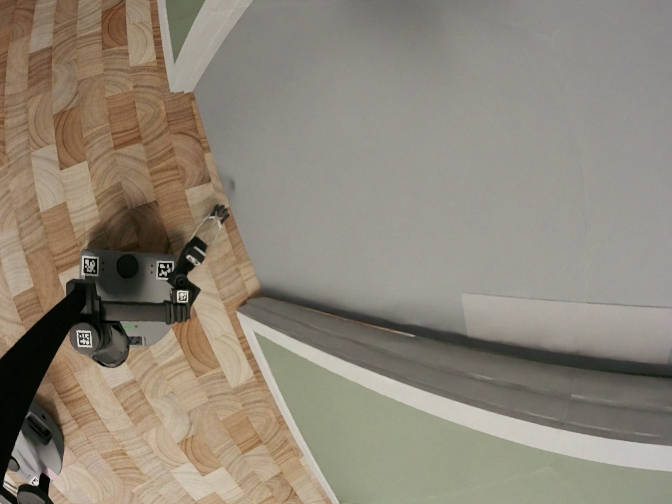

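Scene clock: 129.07 s.
r1.base_odometry: x=+1.956 y=+2.629 heading=-1.722 (m, m, rad; r1's odometry frame)
r1.turned_by_wheels: +0.800 (rad since the last result)
r1.turned_by_imu: +0.799 (rad since the last result)
r1.base_tilt: forward=+1.0 right=+1.4 (deg)
r1.lidar_m: 2.23 2.77 2.78 0.92 0.93 2.12 0.59 0.47 0.43 0.44 0.54 0.91
r1.head_depth_mm: 346 403 481 596 787 1131 1069 / 361 423 511 642 868 1168 - / 377 445 543 694 962 1213 - / 394 469 579 753 1078 1216 1098 / 413 497 620 823 1228 1196 1073 / 434 527 667 912 1292 1197 1074 / 457 562 724 974 1282 1201 1078
r1.base_status: done
r1.joint_positions: lift_m=+0.350 arm_m=+0.010 wrist_yaw_rad=+1.000 wrist_pitch_rad=-0.414 wrist_roll_rad=-0.005 gripper_m=+0.000 head_pan_rad=-1.564 head_tilt_rad=-0.989
r1.joint_status: all done
r1.motor_effort: left_wheel=-3(7) right_wheel=+2(5) lift_m=+44(47) arm_m=-5(5) wrist_yaw_rad=+1(1) wrist_pitch_rad=+7(10) wrist_roll_rad=+0(1) gripper_m=-2(2) head_pan_rad=-3(3) head_tilt_rad=-6(7) (%)
r1.hand_pose: x=+0.1677 y=-0.2770 z=+0.3634 quat_wxyz=(+0.679, +0.459, -0.535, +0.205) (m; r1's base frame)
r1.wrist_depth_mm: - - - 732 440 341 254 / - - - 797 479 344 257 / - - - 833 506 355 264 / 821 811 816 757 567 366 268 / 679 659 667 - 600 372 273 / 574 564 592 - 553 386 280 / 497 494 499 502 503 394 285
r2.base_odometry: x=+0.608 y=+1.206 heading=-2.794 (m, m, rad; r2's odometry frame)
r2.turned_by_wheels: +0.000 (rad since the last result)
r2.turned_by_imu: +0.000 (rad since the last result)
r2.base_tilt: forward=-1.7 right=+3.3 (deg)
r2.lidar_m: 1.69 1.75 2.34 3.66 2.11 1.50 1.44 0.66 0.47 0.45 0.46 0.62
r2.head_depth_mm: 865 921 651 553 603 739 948 / 896 953 691 556 642 795 1102 / 928 960 597 573 685 864 1122 / 961 967 629 595 734 941 1168 / 1000 971 709 615 789 1035 1170 / 1039 975 712 679 854 1152 1170 / 1084 979 716 724 930 1290 1171
r2.base_status: not commanded
r2.joint_positions: lift_m=+0.905 arm_m=+0.515 wrist_yaw_rad=+1.950 wrist_pitch_rad=-0.215 wrist_roll_rad=-0.003 gripper_m=+0.130 head_pan_rad=-1.207 head_tilt_rad=-0.692
r2.joint_status: all done
r2.motor_effort: left_wheel=-3(3) right_wheel=+4(4) lift_m=+38(37) arm_m=+3(3) wrist_yaw_rad=+0(0) wrist_pitch_rad=+5(5) wrist_roll_rad=-1(1) gripper_m=+0(88) head_pan_rad=+3(4) head_tilt_rad=-4(4) (%)
r2.hand_pose: x=+0.2065 y=-0.5691 z=+0.9657 quat_wxyz=(+0.458, +0.623, -0.331, +0.540) (m; r2's base frame)
r2.wrist_depth_mm: - - - - - - - / - - - - - - 972 / - - 122 109 584 618 650 / - - 147 121 369 382 394 / - - 137 121 135 289 285 / - 187 111 120 141 226 221 / 164 166 122 131 162 176 181
r3.base_odometry: x=-0.323 y=-0.621 heading=+1.090 (m, m, rad; r3's odometry frame)
r3.turned_by_wheels: +0.000 (rad since the last result)
r3.turned_by_imu: +0.001 (rad since the last result)
r3.base_tilt: forward=+0.2 right=+0.1 (deg)
r3.lidar_m: 1.92 2.28 1.82 1.70 1.37 1.22 0.81 1.54 2.63 2.65 2.17 1.92
r3.head_depth_mm: 1042 1195 1383 1576 1432 1264 1124 / 1136 1270 1456 1612 1427 1259 1161 / 1186 1368 1542 1656 1427 1263 - / 1228 1408 1034 1456 1397 1255 1154 / 1213 1389 1234 1424 1393 1254 1153 / 1313 1524 1811 1651 1424 1256 1122 / 1356 1587 1803 1650 1425 1253 1125
r3.base_status: not commanded
r3.joint_positions: lift_m=+0.270 arm_m=-0.002 wrist_yaw_rad=+3.040 wrist_pitch_rad=-0.315 wrist_roll_rad=+0.000 gripper_m=+0.037 head_pan_rad=-3.093 head_tilt_rad=-0.890
r3.joint_status: not commanded
r3.motor_effort: left_wheel=-2(2) right_wheel=+2(3) lift_m=+27(27) arm_m=-2(3) wrist_yaw_rad=+0(0) wrist_pitch_rad=+9(9) wrist_roll_rad=+0(1) gripper_m=+0(0) head_pan_rad=-4(3) head_tilt_rad=-7(7) (%)
r3.hand_pose: x=+0.0027 y=+0.0925 z=+0.3067 quat_wxyz=(+0.146, +0.703, +0.075, +0.692) (m; r3's base frame)
r3.wrist_depth_mm: - - - - - - - / - - - - - - - / - - - - - - - / 897 920 920 937 925 955 940 / 698 691 708 729 693 697 713 / 556 556 - 556 580 559 562 / 461 488 - 503 469 472 465
pictures: none
No camera images: the call's "cameras" was empty. Leave "cameras" out to get every camera's image.

Scene clock: 136.30 s.
r1.base_odometry: x=+1.866 y=+2.036 heading=-1.722 (m, m, rad; r1's odometry frame)
r1.turned_by_wheels: +0.000 (rad since the last result)
r1.turned_by_imu: -0.004 (rad since the last result)
r1.base_tilt: forward=+1.0 right=+1.4 (deg)
r1.lidar_m: 1.67 2.08 2.56 2.58 1.21 3.07 1.05 0.71 0.56 0.57 0.72 1.46
r1.head_depth_mm: 616 701 817 976 1217 1334 1142 / 593 672 778 924 1130 1304 1143 / 573 646 743 872 1057 1280 1143 / 552 623 711 828 993 1243 1144 / 534 598 681 788 934 1151 1147 / 517 578 653 750 866 976 1100 / 501 558 615 645 730 880 1079
r1.base_status: done
r1.joint_positions: lift_m=+0.350 arm_m=+0.010 wrist_yaw_rad=+2.998 wrist_pitch_rad=-0.414 wrist_roll_rad=-0.005 gripper_m=+0.000 head_pan_rad=-2.293 head_tilt_rad=-0.705
r1.joint_status: all done
r1.motor_effort: left_wheel=-3(5) right_wheel=+1(5) lift_m=+45(44) arm_m=-5(5) wrist_yaw_rad=+3(3) wrist_pitch_rad=+7(7) wrist_roll_rad=-1(1) gripper_m=-2(2) head_pan_rad=-4(40) head_tilt_rad=+3(27) (%)
r1.hand_pose: x=+0.0109 y=+0.0673 z=+0.3634 quat_wxyz=(+0.195, +0.699, +0.096, +0.682) (m; r1's base frame)
r1.wrist_depth_mm: - - - - - - - / - - - - - - - / 809 - - - - - - / 789 809 822 810 812 843 813 / 668 672 702 - 698 680 681 / 572 568 - - 579 574 571 / 497 516 - 509 499 499 496
r2.base_odometry: x=+0.575 y=+1.194 heading=-2.795 (m, m, rad; r2's odometry frame)
r2.turned_by_wheels: +0.000 (rad since the last result)
r2.turned_by_imu: -0.001 (rad since the last result)
r2.base_tilt: forward=-1.6 right=+3.3 (deg)
r2.lidar_m: 1.65 1.71 2.30 3.66 2.16 1.54 1.47 0.66 0.47 0.45 0.46 0.62
r2.head_depth_mm: 862 922 651 554 602 736 948 / 893 950 652 554 639 794 1103 / 926 961 572 575 680 860 1125 / 959 966 630 594 719 938 1162 / 998 969 710 616 786 1034 1164 / 1041 975 714 675 851 1144 1172 / 1085 979 715 723 925 1288 1173
r2.base_status: done
r2.joint_positions: lift_m=+0.905 arm_m=+0.515 wrist_yaw_rad=+1.950 wrist_pitch_rad=-0.216 wrist_roll_rad=-0.003 gripper_m=+0.130 head_pan_rad=-1.207 head_tilt_rad=-0.692
r2.joint_status: not commanded
r2.motor_effort: left_wheel=-3(5) right_wheel=+3(8) lift_m=+38(38) arm_m=+3(3) wrist_yaw_rad=+0(0) wrist_pitch_rad=+5(5) wrist_roll_rad=-1(1) gripper_m=+0(0) head_pan_rad=+3(3) head_tilt_rad=-4(3) (%)
r2.hand_pose: x=+0.2064 y=-0.5691 z=+0.9655 quat_wxyz=(+0.458, +0.624, -0.330, +0.540) (m; r2's base frame)
r2.wrist_depth_mm: - - - - - - - / - - - - - - 979 / - - 98 89 579 618 745 / - - 107 90 367 377 397 / - - 109 98 248 287 282 / - 185 114 99 109 226 222 / 159 164 88 102 121 176 181
r3.base_odometry: x=-0.323 y=-0.621 heading=+1.090 (m, m, rad; r3's odometry frame)
r3.turned_by_wheels: +0.000 (rad since the last result)
r3.turned_by_imu: +0.002 (rad since the last result)
r3.base_tilt: forward=+0.1 right=+0.0 (deg)
r3.lidar_m: 1.92 2.28 1.82 1.69 1.38 1.22 1.20 1.01 2.62 2.65 2.17 1.91
r3.head_depth_mm: 1038 1186 1377 1578 1439 1254 1125 / 1137 1277 1450 1617 1432 1265 1165 / 1190 1360 1598 1646 1425 1254 - / 1230 1419 1664 1643 1428 1260 1159 / 1266 1469 1744 1633 1428 1253 1160 / 1311 1531 1814 1652 1421 1255 1124 / 1359 1578 1820 1614 1418 1256 1119
r3.base_status: not commanded
r3.joint_positions: lift_m=+0.270 arm_m=-0.002 wrist_yaw_rad=+3.040 wrist_pitch_rad=-0.315 wrist_roll_rad=+0.000 gripper_m=+0.037 head_pan_rad=-3.093 head_tilt_rad=-0.890
r3.joint_status: not commanded
r3.motor_effort: left_wheel=-1(0) right_wheel=+3(3) lift_m=+27(28) arm_m=-2(2) wrist_yaw_rad=+0(0) wrist_pitch_rad=+9(9) wrist_roll_rad=+0(0) gripper_m=+0(0) head_pan_rad=-4(3) head_tilt_rad=-7(6) (%)
r3.hand_pose: x=+0.0027 y=+0.0925 z=+0.3067 quat_wxyz=(+0.146, +0.703, +0.075, +0.692) (m; r3's base frame)
r3.wrist_depth_mm: - - - - - - - / - - - - - - - / - - - - - - - / 898 906 895 922 912 933 929 / 685 683 723 731 694 697 705 / 554 546 - 557 585 566 568 / 462 477 - 499 467 469 476
pictures: none
No camera images: the call's "cameras" was empty. Leave "cameras" out to get every camera's image.

Scene clock: 140.10 s.
r1.base_odometry: x=+1.866 y=+2.036 heading=-1.722 (m, m, rad; r1's odometry frame)
r1.turned_by_wheels: +0.000 (rad since the last result)
r1.turned_by_imu: -0.001 (rad since the last result)
r1.base_tilt: forward=+1.0 right=+1.3 (deg)
r1.lidar_m: 1.67 2.07 2.56 2.58 3.00 0.77 1.04 0.71 0.56 0.57 0.72 1.46
r1.head_depth_mm: 615 702 817 975 1217 1334 1143 / 592 673 777 922 1133 1310 1139 / 572 648 742 874 1060 1277 1140 / 552 622 711 830 993 1240 1141 / 534 599 681 790 936 1152 1143 / 517 578 654 749 864 978 1102 / 500 557 615 645 729 879 1080
r1.base_status: not commanded
r1.joint_positions: lift_m=+0.350 arm_m=+0.010 wrist_yaw_rad=+2.998 wrist_pitch_rad=-0.414 wrist_roll_rad=-0.005 gripper_m=+0.000 head_pan_rad=-2.293 head_tilt_rad=-0.705
r1.joint_status: not commanded
r1.motor_effort: left_wheel=-3(3) right_wheel=+1(1) lift_m=+44(44) arm_m=-5(5) wrist_yaw_rad=+2(3) wrist_pitch_rad=+7(7) wrist_roll_rad=-1(1) gripper_m=-2(2) head_pan_rad=-3(3) head_tilt_rad=+3(2) (%)
r1.hand_pose: x=+0.0109 y=+0.0673 z=+0.3634 quat_wxyz=(+0.195, +0.699, +0.096, +0.682) (m; r1's base frame)
r1.wrist_depth_mm: - - - - - - - / - - - - - - - / - - - - - - - / 825 814 824 825 819 833 826 / 666 678 696 - 674 680 670 / 573 584 - - 571 578 581 / 496 509 - 513 497 497 502
r2.base_odometry: x=+0.575 y=+1.194 heading=-2.795 (m, m, rad; r2's odometry frame)
r2.turned_by_wheels: +0.000 (rad since the last result)
r2.turned_by_imu: +0.000 (rad since the last result)
r2.base_tilt: forward=-1.7 right=+3.2 (deg)
r2.lidar_m: 1.66 1.70 2.29 3.65 2.16 1.54 1.47 0.66 0.47 0.45 0.46 0.62
r2.head_depth_mm: 863 923 651 554 601 736 946 / 893 951 652 555 638 793 1105 / 927 964 574 574 682 860 1123 / 959 966 630 593 719 935 1167 / 999 970 711 616 785 1033 1164 / 1041 973 711 676 851 1145 1169 / 1084 978 715 725 926 1291 1175
r2.base_status: not commanded
r2.joint_positions: lift_m=+0.905 arm_m=+0.515 wrist_yaw_rad=+1.950 wrist_pitch_rad=-0.216 wrist_roll_rad=-0.003 gripper_m=+0.130 head_pan_rad=-1.207 head_tilt_rad=-0.692
r2.joint_status: not commanded
r2.motor_effort: left_wheel=-3(3) right_wheel=+3(3) lift_m=+38(37) arm_m=+3(3) wrist_yaw_rad=+0(0) wrist_pitch_rad=+5(5) wrist_roll_rad=-1(1) gripper_m=+0(0) head_pan_rad=+2(3) head_tilt_rad=-4(4) (%)
r2.hand_pose: x=+0.2064 y=-0.5691 z=+0.9655 quat_wxyz=(+0.458, +0.624, -0.330, +0.540) (m; r2's base frame)
r2.wrist_depth_mm: - - - - - - - / - - - - - - 974 / - - 98 89 592 617 734 / - - 107 90 368 383 397 / - - 110 98 247 290 285 / - 184 114 99 109 226 221 / 159 165 88 102 122 176 181
r3.base_odometry: x=-0.623 y=-1.198 heading=+1.090 (m, m, rad; r3's odometry frame)
r3.turned_by_wheels: +0.000 (rad since the last result)
r3.turned_by_imu: +0.002 (rad since the last result)
r3.base_tilt: forward=+0.1 right=+0.0 (deg)
r3.lidar_m: 2.54 2.32 1.85 1.12 0.68 0.59 0.68 0.81 0.77 0.67 2.86 2.53
r3.head_depth_mm: 572 649 750 832 967 1211 1126 / 591 675 790 946 1127 1236 1158 / 609 700 821 996 1256 1263 - / 629 725 859 1050 1353 1260 1156 / 652 757 898 1111 1377 1257 1159 / 674 787 942 1177 1403 1257 1124 / 697 820 989 1255 1422 1252 1114
r3.base_status: done
r3.joint_positions: lift_m=+0.270 arm_m=-0.002 wrist_yaw_rad=+3.040 wrist_pitch_rad=-0.315 wrist_roll_rad=+0.000 gripper_m=+0.037 head_pan_rad=-3.093 head_tilt_rad=-0.890
r3.joint_status: not commanded
r3.motor_effort: left_wheel=-1(8) right_wheel=+3(6) lift_m=+27(27) arm_m=-2(2) wrist_yaw_rad=+0(0) wrist_pitch_rad=+9(10) wrist_roll_rad=+0(1) gripper_m=+0(0) head_pan_rad=-2(3) head_tilt_rad=-6(7) (%)
r3.hand_pose: x=+0.0027 y=+0.0925 z=+0.3067 quat_wxyz=(+0.147, +0.703, +0.075, +0.692) (m; r3's base frame)
r3.wrist_depth_mm: 597 - - - - - - / 616 - - - - - - / 630 736 - - - - - / 632 759 935 923 922 940 956 / 622 696 733 722 710 701 706 / 555 550 - 556 584 562 563 / 467 479 - 495 471 468 467
pictures: none
No camera images: the call's "cameras" was empty. Leave "cameras" out to get every camera's image.

Scene clock: 141.27 s.
r1.base_odometry: x=+1.866 y=+2.036 heading=-1.722 (m, m, rad; r1's odometry frame)
r1.turned_by_wheels: +0.000 (rad since the last result)
r1.turned_by_imu: +0.000 (rad since the last result)
r1.base_tilt: forward=+1.0 right=+1.4 (deg)
r1.lidar_m: 1.67 2.08 2.55 2.58 2.99 0.77 1.05 0.71 0.56 0.57 0.72 1.46
r1.head_depth_mm: 615 702 819 979 1216 1336 1137 / 592 674 779 923 1131 1306 1141 / 571 647 743 873 1058 1277 1146 / 552 622 711 831 997 1237 1143 / 535 600 680 787 935 1153 1145 / 516 577 653 752 867 976 1100 / 500 557 615 646 731 877 1081
r1.base_status: not commanded
r1.joint_positions: lift_m=+0.350 arm_m=+0.010 wrist_yaw_rad=+2.998 wrist_pitch_rad=-0.414 wrist_roll_rad=-0.005 gripper_m=+0.000 head_pan_rad=-2.293 head_tilt_rad=-0.705
r1.joint_status: not commanded
r1.motor_effort: left_wheel=-4(3) right_wheel=+1(1) lift_m=+45(44) arm_m=-5(4) wrist_yaw_rad=+2(2) wrist_pitch_rad=+7(7) wrist_roll_rad=-1(1) gripper_m=-2(2) head_pan_rad=-3(3) head_tilt_rad=+3(3) (%)
r1.hand_pose: x=+0.0109 y=+0.0673 z=+0.3634 quat_wxyz=(+0.195, +0.699, +0.096, +0.682) (m; r1's base frame)
r1.wrist_depth_mm: - - - - - - - / - - - - - - - / - - - - - - - / 817 809 828 814 811 829 823 / 677 681 698 - 679 669 674 / 572 569 - - 569 576 580 / 500 506 - 509 500 501 504
r2.base_odometry: x=+0.575 y=+1.194 heading=-2.795 (m, m, rad; r2's odometry frame)
r2.turned_by_wheels: +0.000 (rad since the last result)
r2.turned_by_imu: +0.000 (rad since the last result)
r2.base_tilt: forward=-1.6 right=+3.3 (deg)
r2.lidar_m: 1.66 1.71 2.29 3.66 2.16 1.54 1.47 0.66 0.47 0.45 0.46 0.62
r2.head_depth_mm: 864 922 652 553 601 736 946 / 894 953 652 555 639 793 1100 / 926 962 573 573 681 859 1125 / 959 964 630 594 721 938 1166 / 999 968 709 616 787 1031 1166 / 1037 973 713 677 852 1145 1171 / 1083 980 716 722 930 1287 1175
r2.base_status: not commanded
r2.joint_positions: lift_m=+0.905 arm_m=+0.515 wrist_yaw_rad=+1.950 wrist_pitch_rad=-0.216 wrist_roll_rad=-0.003 gripper_m=+0.130 head_pan_rad=-1.207 head_tilt_rad=-0.692
r2.joint_status: not commanded
r2.motor_effort: left_wheel=-3(3) right_wheel=+3(3) lift_m=+38(37) arm_m=+3(3) wrist_yaw_rad=+0(1) wrist_pitch_rad=+5(5) wrist_roll_rad=-1(1) gripper_m=+0(1) head_pan_rad=+3(3) head_tilt_rad=-4(4) (%)
r2.hand_pose: x=+0.2064 y=-0.5691 z=+0.9655 quat_wxyz=(+0.458, +0.624, -0.330, +0.540) (m; r2's base frame)
r2.wrist_depth_mm: - - - - - - - / - - - - - - 983 / - - 98 89 582 614 740 / - - 107 90 361 380 398 / - - 110 98 248 289 282 / - 183 114 99 109 227 221 / 159 166 88 102 122 177 181
r3.base_odometry: x=-0.623 y=-1.198 heading=+0.890 (m, m, rad; r3's odometry frame)
r3.turned_by_wheels: -0.200 (rad since the last result)
r3.turned_by_imu: -0.197 (rad since the last result)
r3.base_tilt: forward=+0.1 right=+0.0 (deg)
r3.lidar_m: 2.53 2.73 2.32 1.69 0.77 0.59 0.59 0.73 1.03 0.67 2.63 2.57
r3.head_depth_mm: 508 568 679 825 1047 1240 1132 / 576 646 714 848 1063 1240 - / 591 683 808 975 1176 1259 - / 600 693 820 1001 1286 1256 - / 608 704 835 1021 1321 1259 1160 / 615 712 847 1048 1345 1252 1125 / 622 723 865 1066 1350 1253 1118
r3.base_status: done
r3.joint_positions: lift_m=+0.310 arm_m=-0.002 wrist_yaw_rad=+3.040 wrist_pitch_rad=-0.315 wrist_roll_rad=+0.000 gripper_m=+0.037 head_pan_rad=-3.093 head_tilt_rad=-0.890
r3.joint_status: all done
r3.motor_effort: left_wheel=+2(7) right_wheel=-3(11) lift_m=+38(38) arm_m=-2(1) wrist_yaw_rad=+0(0) wrist_pitch_rad=+10(10) wrist_roll_rad=+0(0) gripper_m=+1(0) head_pan_rad=-3(3) head_tilt_rad=-6(6) (%)
r3.hand_pose: x=+0.0027 y=+0.0925 z=+0.3462 quat_wxyz=(+0.147, +0.703, +0.075, +0.692) (m; r3's base frame)
r3.wrist_depth_mm: 739 - - - - - - / 763 - - - - - - / 745 925 - - - - - / 747 922 - - - - - / 716 756 808 784 760 764 761 / 612 606 - 623 637 618 622 / 513 515 505 533 514 510 524
pictures: r1_nav_camera (sideways: a quarter turn counterclockwise sets it upright), r2_wrist_camera, r3_nav_camera (sideways: a quarter turn counterclockwise sets it upright)
camera_calibration (this result's frames):
r1_nav_camera: T_world_to_cam=[[-0.356772, -0.499556, 0.789403, -0.985603], [-0.799649, 0.600185, 0.0184108, 0.0344679], [-0.482985, -0.624678, -0.613599, 0.755463], [0, 0, 0, 1]] pos_world=[0.0408042, -0.0411303, 1.24096]
r2_wrist_camera: T_world_to_cam=[[0.350421, -0.934839, 0.0572725, -0.666184], [-0.351033, -0.187784, -0.91734, 0.878591], [0.868321, 0.301351, -0.393963, 0.537002], [0, 0, 0, 1]] pos_world=[0.0755698, -0.619616, 1.05568]
r3_nav_camera: T_world_to_cam=[[-0.81114, 0.000943785, 0.584851, -0.706757], [-0.0438694, 0.997083, -0.0624523, 0.134267], [-0.583204, -0.0763146, -0.808733, 1.00859], [0, 0, 0, 1]] pos_world=[0.0208261, -0.0562377, 1.23741]
Images, in order (width x height): r1_nav_camera 672x504, r2_wrist_camera 644x364, r3_nav_camera 672x504.

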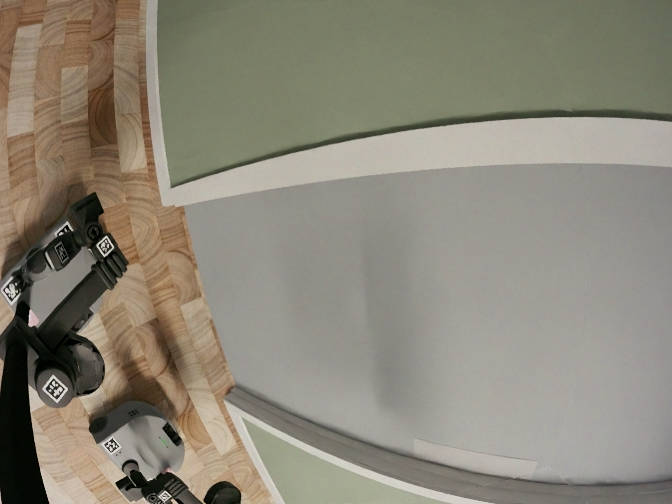

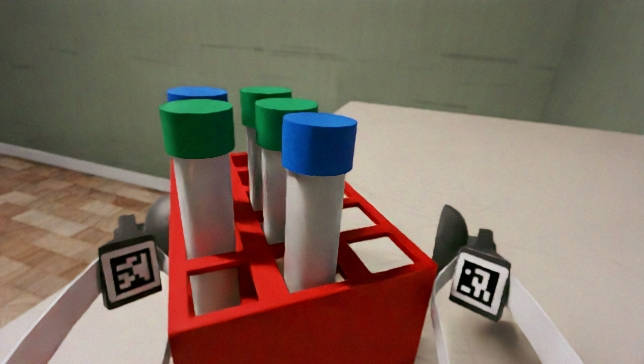

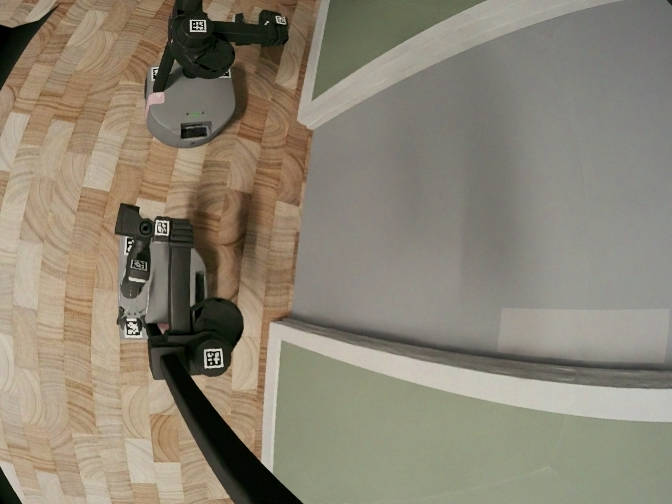

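Request:
execute_actions:
  actions:
    - {"r3":{"base":{"rotate_rad":0.14}},"r1":{"base":{"translate_m":0.3}}}
  cameras: []

Request:
execute_actions:
  actions:
    - {"r3":{"base":{"translate_m":-0.65}}}
  cameras: ["r1_nav_camera","r3_nav_camera"]

Scene clock: 146.30 s.
r1.base_odometry: x=+1.821 y=+1.739 heading=-1.722 (m, m, rad; r1's odometry frame)
r1.turned_by_wheels: +0.000 (rad since the last result)
r1.turned_by_imu: -0.002 (rad since the last result)
r1.base_tilt: forward=+0.9 right=+1.4 (deg)
r1.lidar_m: 1.39 1.73 2.45 2.47 3.06 1.05 1.19 0.84 0.68 0.69 0.85 1.38
r1.head_depth_mm: 726 829 965 1156 1435 1334 1143 / 698 796 916 1090 1325 1329 1137 / 675 762 876 1030 1247 1342 1146 / 587 664 762 893 1084 1280 1144 / 557 625 715 826 981 1206 1151 / 543 607 687 789 929 1129 1144 / 526 583 658 752 880 1054 1148
r1.base_status: done
r1.joint_positions: lift_m=+0.350 arm_m=+0.010 wrist_yaw_rad=+2.999 wrist_pitch_rad=-0.414 wrist_roll_rad=-0.005 gripper_m=+0.000 head_pan_rad=-2.293 head_tilt_rad=-0.705
r1.joint_status: not commanded
r1.motor_effort: left_wheel=-3(5) right_wheel=+1(5) lift_m=+44(44) arm_m=-4(4) wrist_yaw_rad=+3(2) wrist_pitch_rad=+7(7) wrist_roll_rad=-1(1) gripper_m=-2(2) head_pan_rad=-3(3) head_tilt_rad=+3(2) (%)
r1.hand_pose: x=+0.0108 y=+0.0673 z=+0.3634 quat_wxyz=(+0.195, +0.699, +0.096, +0.682) (m; r1's base frame)
r1.wrist_depth_mm: - - - - - - - / - - - - - - - / - - - - - - - / 826 791 813 834 822 822 835 / 663 684 693 - 679 680 681 / 581 568 - - 579 583 578 / 501 521 - 511 499 501 500
r2.base_odometry: x=+0.575 y=+1.194 heading=-2.795 (m, m, rad; r2's odometry frame)
r2.turned_by_wheels: +0.000 (rad since the last result)
r2.turned_by_imu: +0.000 (rad since the last result)
r2.base_tilt: forward=-1.6 right=+3.2 (deg)
r2.lidar_m: 1.65 1.71 2.29 3.65 2.16 1.53 1.47 0.66 0.47 0.45 0.46 0.62
r2.head_depth_mm: 864 923 651 554 601 734 945 / 896 950 653 554 639 793 1098 / 925 961 572 574 679 859 1119 / 963 966 628 594 720 939 1162 / 998 972 710 616 786 1034 1167 / 1040 973 712 675 852 1144 1170 / 1084 980 714 723 928 1286 1174
r2.base_status: not commanded
r2.joint_positions: lift_m=+0.905 arm_m=+0.515 wrist_yaw_rad=+1.950 wrist_pitch_rad=-0.216 wrist_roll_rad=-0.003 gripper_m=+0.130 head_pan_rad=-1.207 head_tilt_rad=-0.692
r2.joint_status: not commanded
r2.motor_effort: left_wheel=-3(3) right_wheel=+3(3) lift_m=+38(37) arm_m=+3(3) wrist_yaw_rad=+0(0) wrist_pitch_rad=+5(5) wrist_roll_rad=-1(1) gripper_m=-1(0) head_pan_rad=+3(3) head_tilt_rad=-5(4) (%)
r2.hand_pose: x=+0.2064 y=-0.5691 z=+0.9655 quat_wxyz=(+0.458, +0.624, -0.330, +0.540) (m; r2's base frame)
r2.wrist_depth_mm: - - - - - - - / - - - - - - 989 / - - 98 89 587 614 730 / - - 107 90 366 381 399 / - - 110 97 247 293 283 / - 184 113 99 109 226 220 / 159 164 88 102 122 177 181
r3.base_odometry: x=-0.623 y=-1.198 heading=+1.030 (m, m, rad; r3's odometry frame)
r3.turned_by_wheels: +0.140 (rad since the last result)
r3.turned_by_imu: +0.140 (rad since the last result)
r3.base_tilt: forward=+0.1 right=+0.1 (deg)
r3.lidar_m: 2.53 2.32 1.85 1.24 0.70 0.59 0.68 0.78 1.17 0.96 2.81 2.53
r3.head_depth_mm: 571 643 719 798 985 1219 1119 / 587 671 787 926 1084 1239 - / 603 692 814 988 1258 1254 - / 619 713 839 1030 1331 1257 - / 635 733 877 1074 1346 1254 1148 / 653 761 909 1127 1375 1256 1119 / 670 784 948 1190 1395 1255 1118
r3.base_status: done
r3.joint_positions: lift_m=+0.310 arm_m=-0.002 wrist_yaw_rad=+3.040 wrist_pitch_rad=-0.315 wrist_roll_rad=+0.000 gripper_m=+0.037 head_pan_rad=-3.093 head_tilt_rad=-0.890
r3.joint_status: not commanded
r3.motor_effort: left_wheel=-2(6) right_wheel=+3(7) lift_m=+38(38) arm_m=-2(2) wrist_yaw_rad=+0(0) wrist_pitch_rad=+10(10) wrist_roll_rad=+0(0) gripper_m=+0(0) head_pan_rad=-3(3) head_tilt_rad=-6(6) (%)
r3.hand_pose: x=+0.0027 y=+0.0925 z=+0.3462 quat_wxyz=(+0.147, +0.703, +0.075, +0.692) (m; r3's base frame)
r3.wrist_depth_mm: 621 - - - - - - / 656 - - - - - - / 665 785 - - - - - / 655 827 - - 999 - - / 659 766 785 786 766 776 766 / 599 618 - 627 639 627 615 / 506 505 510 524 517 506 523
pictures: none
No camera images: the call's "cameras" was empty. Leave "cameras" out to get every camera's image.

Scene clock: 153.77 s.
r1.base_odometry: x=+1.821 y=+1.739 heading=-1.722 (m, m, rad; r1's odometry frame)
r1.turned_by_wheels: +0.000 (rad since the last result)
r1.turned_by_imu: -0.001 (rad since the last result)
r1.base_tilt: forward=+0.9 right=+1.4 (deg)
r1.lidar_m: 1.39 1.73 2.45 2.47 3.06 2.92 1.14 0.87 0.69 0.69 0.85 1.38
r1.head_depth_mm: 863 1009 1209 1418 1444 1336 1139 / 781 899 1062 1281 1518 1337 1136 / 715 813 934 1112 1366 1342 1145 / 587 663 762 894 1078 1279 1140 / 555 627 715 827 980 1209 1148 / 542 606 686 789 929 1132 1146 / 525 585 658 754 879 1058 1146
r1.base_status: not commanded
r1.joint_positions: lift_m=+0.350 arm_m=+0.010 wrist_yaw_rad=+2.999 wrist_pitch_rad=-0.414 wrist_roll_rad=-0.005 gripper_m=+0.000 head_pan_rad=-2.293 head_tilt_rad=-0.705
r1.joint_status: not commanded
r1.motor_effort: left_wheel=-3(3) right_wheel=+1(1) lift_m=+45(45) arm_m=-4(4) wrist_yaw_rad=+2(2) wrist_pitch_rad=+7(7) wrist_roll_rad=-1(1) gripper_m=-3(2) head_pan_rad=-3(3) head_tilt_rad=+2(3) (%)
r1.hand_pose: x=+0.0108 y=+0.0673 z=+0.3634 quat_wxyz=(+0.195, +0.699, +0.096, +0.682) (m; r1's base frame)
r1.wrist_depth_mm: - - - - - - - / - - - - - - - / - - - - - - - / 813 817 823 810 833 806 827 / 671 678 695 - 674 687 669 / 578 577 - - 571 580 572 / 501 510 - 514 491 495 495
r2.base_odometry: x=+0.575 y=+1.194 heading=-2.795 (m, m, rad; r2's odometry frame)
r2.turned_by_wheels: +0.000 (rad since the last result)
r2.turned_by_imu: -0.001 (rad since the last result)
r2.base_tilt: forward=-1.6 right=+3.3 (deg)
r2.lidar_m: 1.66 1.71 2.29 3.65 2.16 1.54 1.47 0.66 0.47 0.45 0.46 0.62
r2.head_depth_mm: 865 923 651 553 602 736 946 / 893 952 652 556 638 793 1104 / 927 960 572 574 683 859 1123 / 961 965 630 594 719 937 1165 / 997 971 708 615 785 1031 1167 / 1041 972 711 675 850 1147 1169 / 1086 979 715 722 926 1286 1175
r2.base_status: not commanded
r2.joint_positions: lift_m=+0.905 arm_m=+0.515 wrist_yaw_rad=+1.950 wrist_pitch_rad=-0.216 wrist_roll_rad=-0.003 gripper_m=+0.130 head_pan_rad=-1.207 head_tilt_rad=-0.692
r2.joint_status: not commanded
r2.motor_effort: left_wheel=-3(3) right_wheel=+3(3) lift_m=+38(37) arm_m=+3(3) wrist_yaw_rad=-1(0) wrist_pitch_rad=+5(5) wrist_roll_rad=-1(1) gripper_m=+0(0) head_pan_rad=+2(3) head_tilt_rad=-4(4) (%)
r2.hand_pose: x=+0.2064 y=-0.5691 z=+0.9655 quat_wxyz=(+0.458, +0.624, -0.330, +0.540) (m; r2's base frame)
r2.wrist_depth_mm: - - - - - - - / - - - - - - 979 / - - 98 89 582 619 743 / - - 107 90 365 383 392 / - - 110 97 250 288 282 / - 184 114 99 109 226 221 / 159 165 88 101 122 176 182
r3.base_odometry: x=-0.958 y=-1.755 heading=+1.030 (m, m, rad; r3's odometry frame)
r3.turned_by_wheels: +0.000 (rad since the last result)
r3.turned_by_imu: +0.004 (rad since the last result)
r3.base_tilt: forward=+0.1 right=+0.1 (deg)
r3.lidar_m: 3.13 2.85 0.23 0.22 0.94 0.29 0.27 0.28 0.36 0.68 1.12 3.13
r3.head_depth_mm: - - 312 385 502 724 1124 / - - 309 380 494 706 - / - - 306 376 486 685 - / - - 303 371 477 672 - / - - 304 367 471 660 938 / - - 301 361 463 648 1053 / - - 300 358 457 633 1036
r3.base_status: translate_m off_target (by the wheels' count: -0.6499 of -0.6500)
r3.joint_positions: lift_m=+0.310 arm_m=-0.002 wrist_yaw_rad=+3.040 wrist_pitch_rad=-0.315 wrist_roll_rad=+0.000 gripper_m=+0.037 head_pan_rad=-3.094 head_tilt_rad=-0.892
r3.joint_status: not commanded
r3.on_its_own: right_wheel is at rest, and its effort (-28) is outside its rest range (-18 to +18)
r3.motor_effort: left_wheel=-12(28) right_wheel=-28(31) lift_m=+38(38) arm_m=-2(2) wrist_yaw_rad=+0(1) wrist_pitch_rad=+9(10) wrist_roll_rad=+0(0) gripper_m=+0(0) head_pan_rad=-3(3) head_tilt_rad=-5(6) (%)
r3.hand_pose: x=+0.0027 y=+0.0924 z=+0.3462 quat_wxyz=(+0.147, +0.703, +0.076, +0.692) (m; r3's base frame)
r3.wrist_depth_mm: 856 - 265 244 - - - / 934 - 285 262 - - - / - 983 312 281 - - - / - - 897 307 946 - - / 762 732 752 331 760 754 766 / 613 608 - 370 647 615 625 / 446 507 - 404 497 513 522
pictures: r1_nav_camera (sideways: a quarter turn counterclockwise sets it upright), r3_nav_camera (sideways: a quarter turn counterclockwise sets it upright)
camera_calibration (this result's frames):
r1_nav_camera: T_world_to_cam=[[-0.35671, -0.499479, 0.78948, -0.985704], [-0.799643, 0.600193, 0.0184206, 0.0344551], [-0.483041, -0.624732, -0.6135, 0.755335], [0, 0, 0, 1]] pos_world=[0.0407988, -0.0411364, 1.24096]
r3_nav_camera: T_world_to_cam=[[-0.812469, 0.00116312, 0.583003, -0.704341], [-0.0433794, 0.997105, -0.0624426, 0.134251], [-0.581388, -0.076023, -0.810067, 1.01032], [0, 0, 0, 1]] pos_world=[0.0209533, -0.0562358, 1.23744]
Images, in order (width x height): r1_nav_camera 672x504, r3_nav_camera 672x504.

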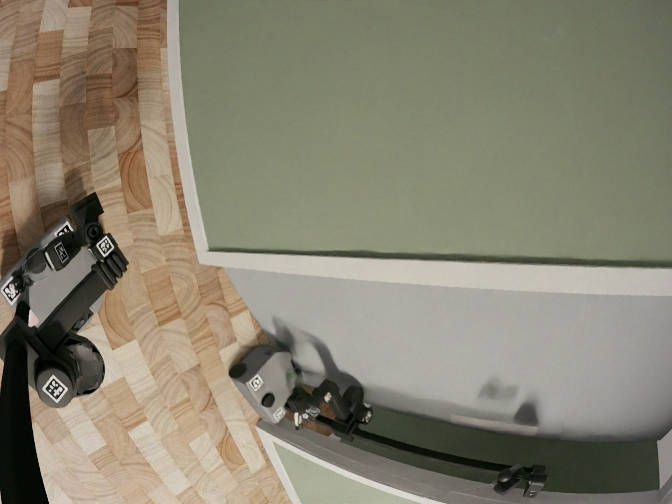

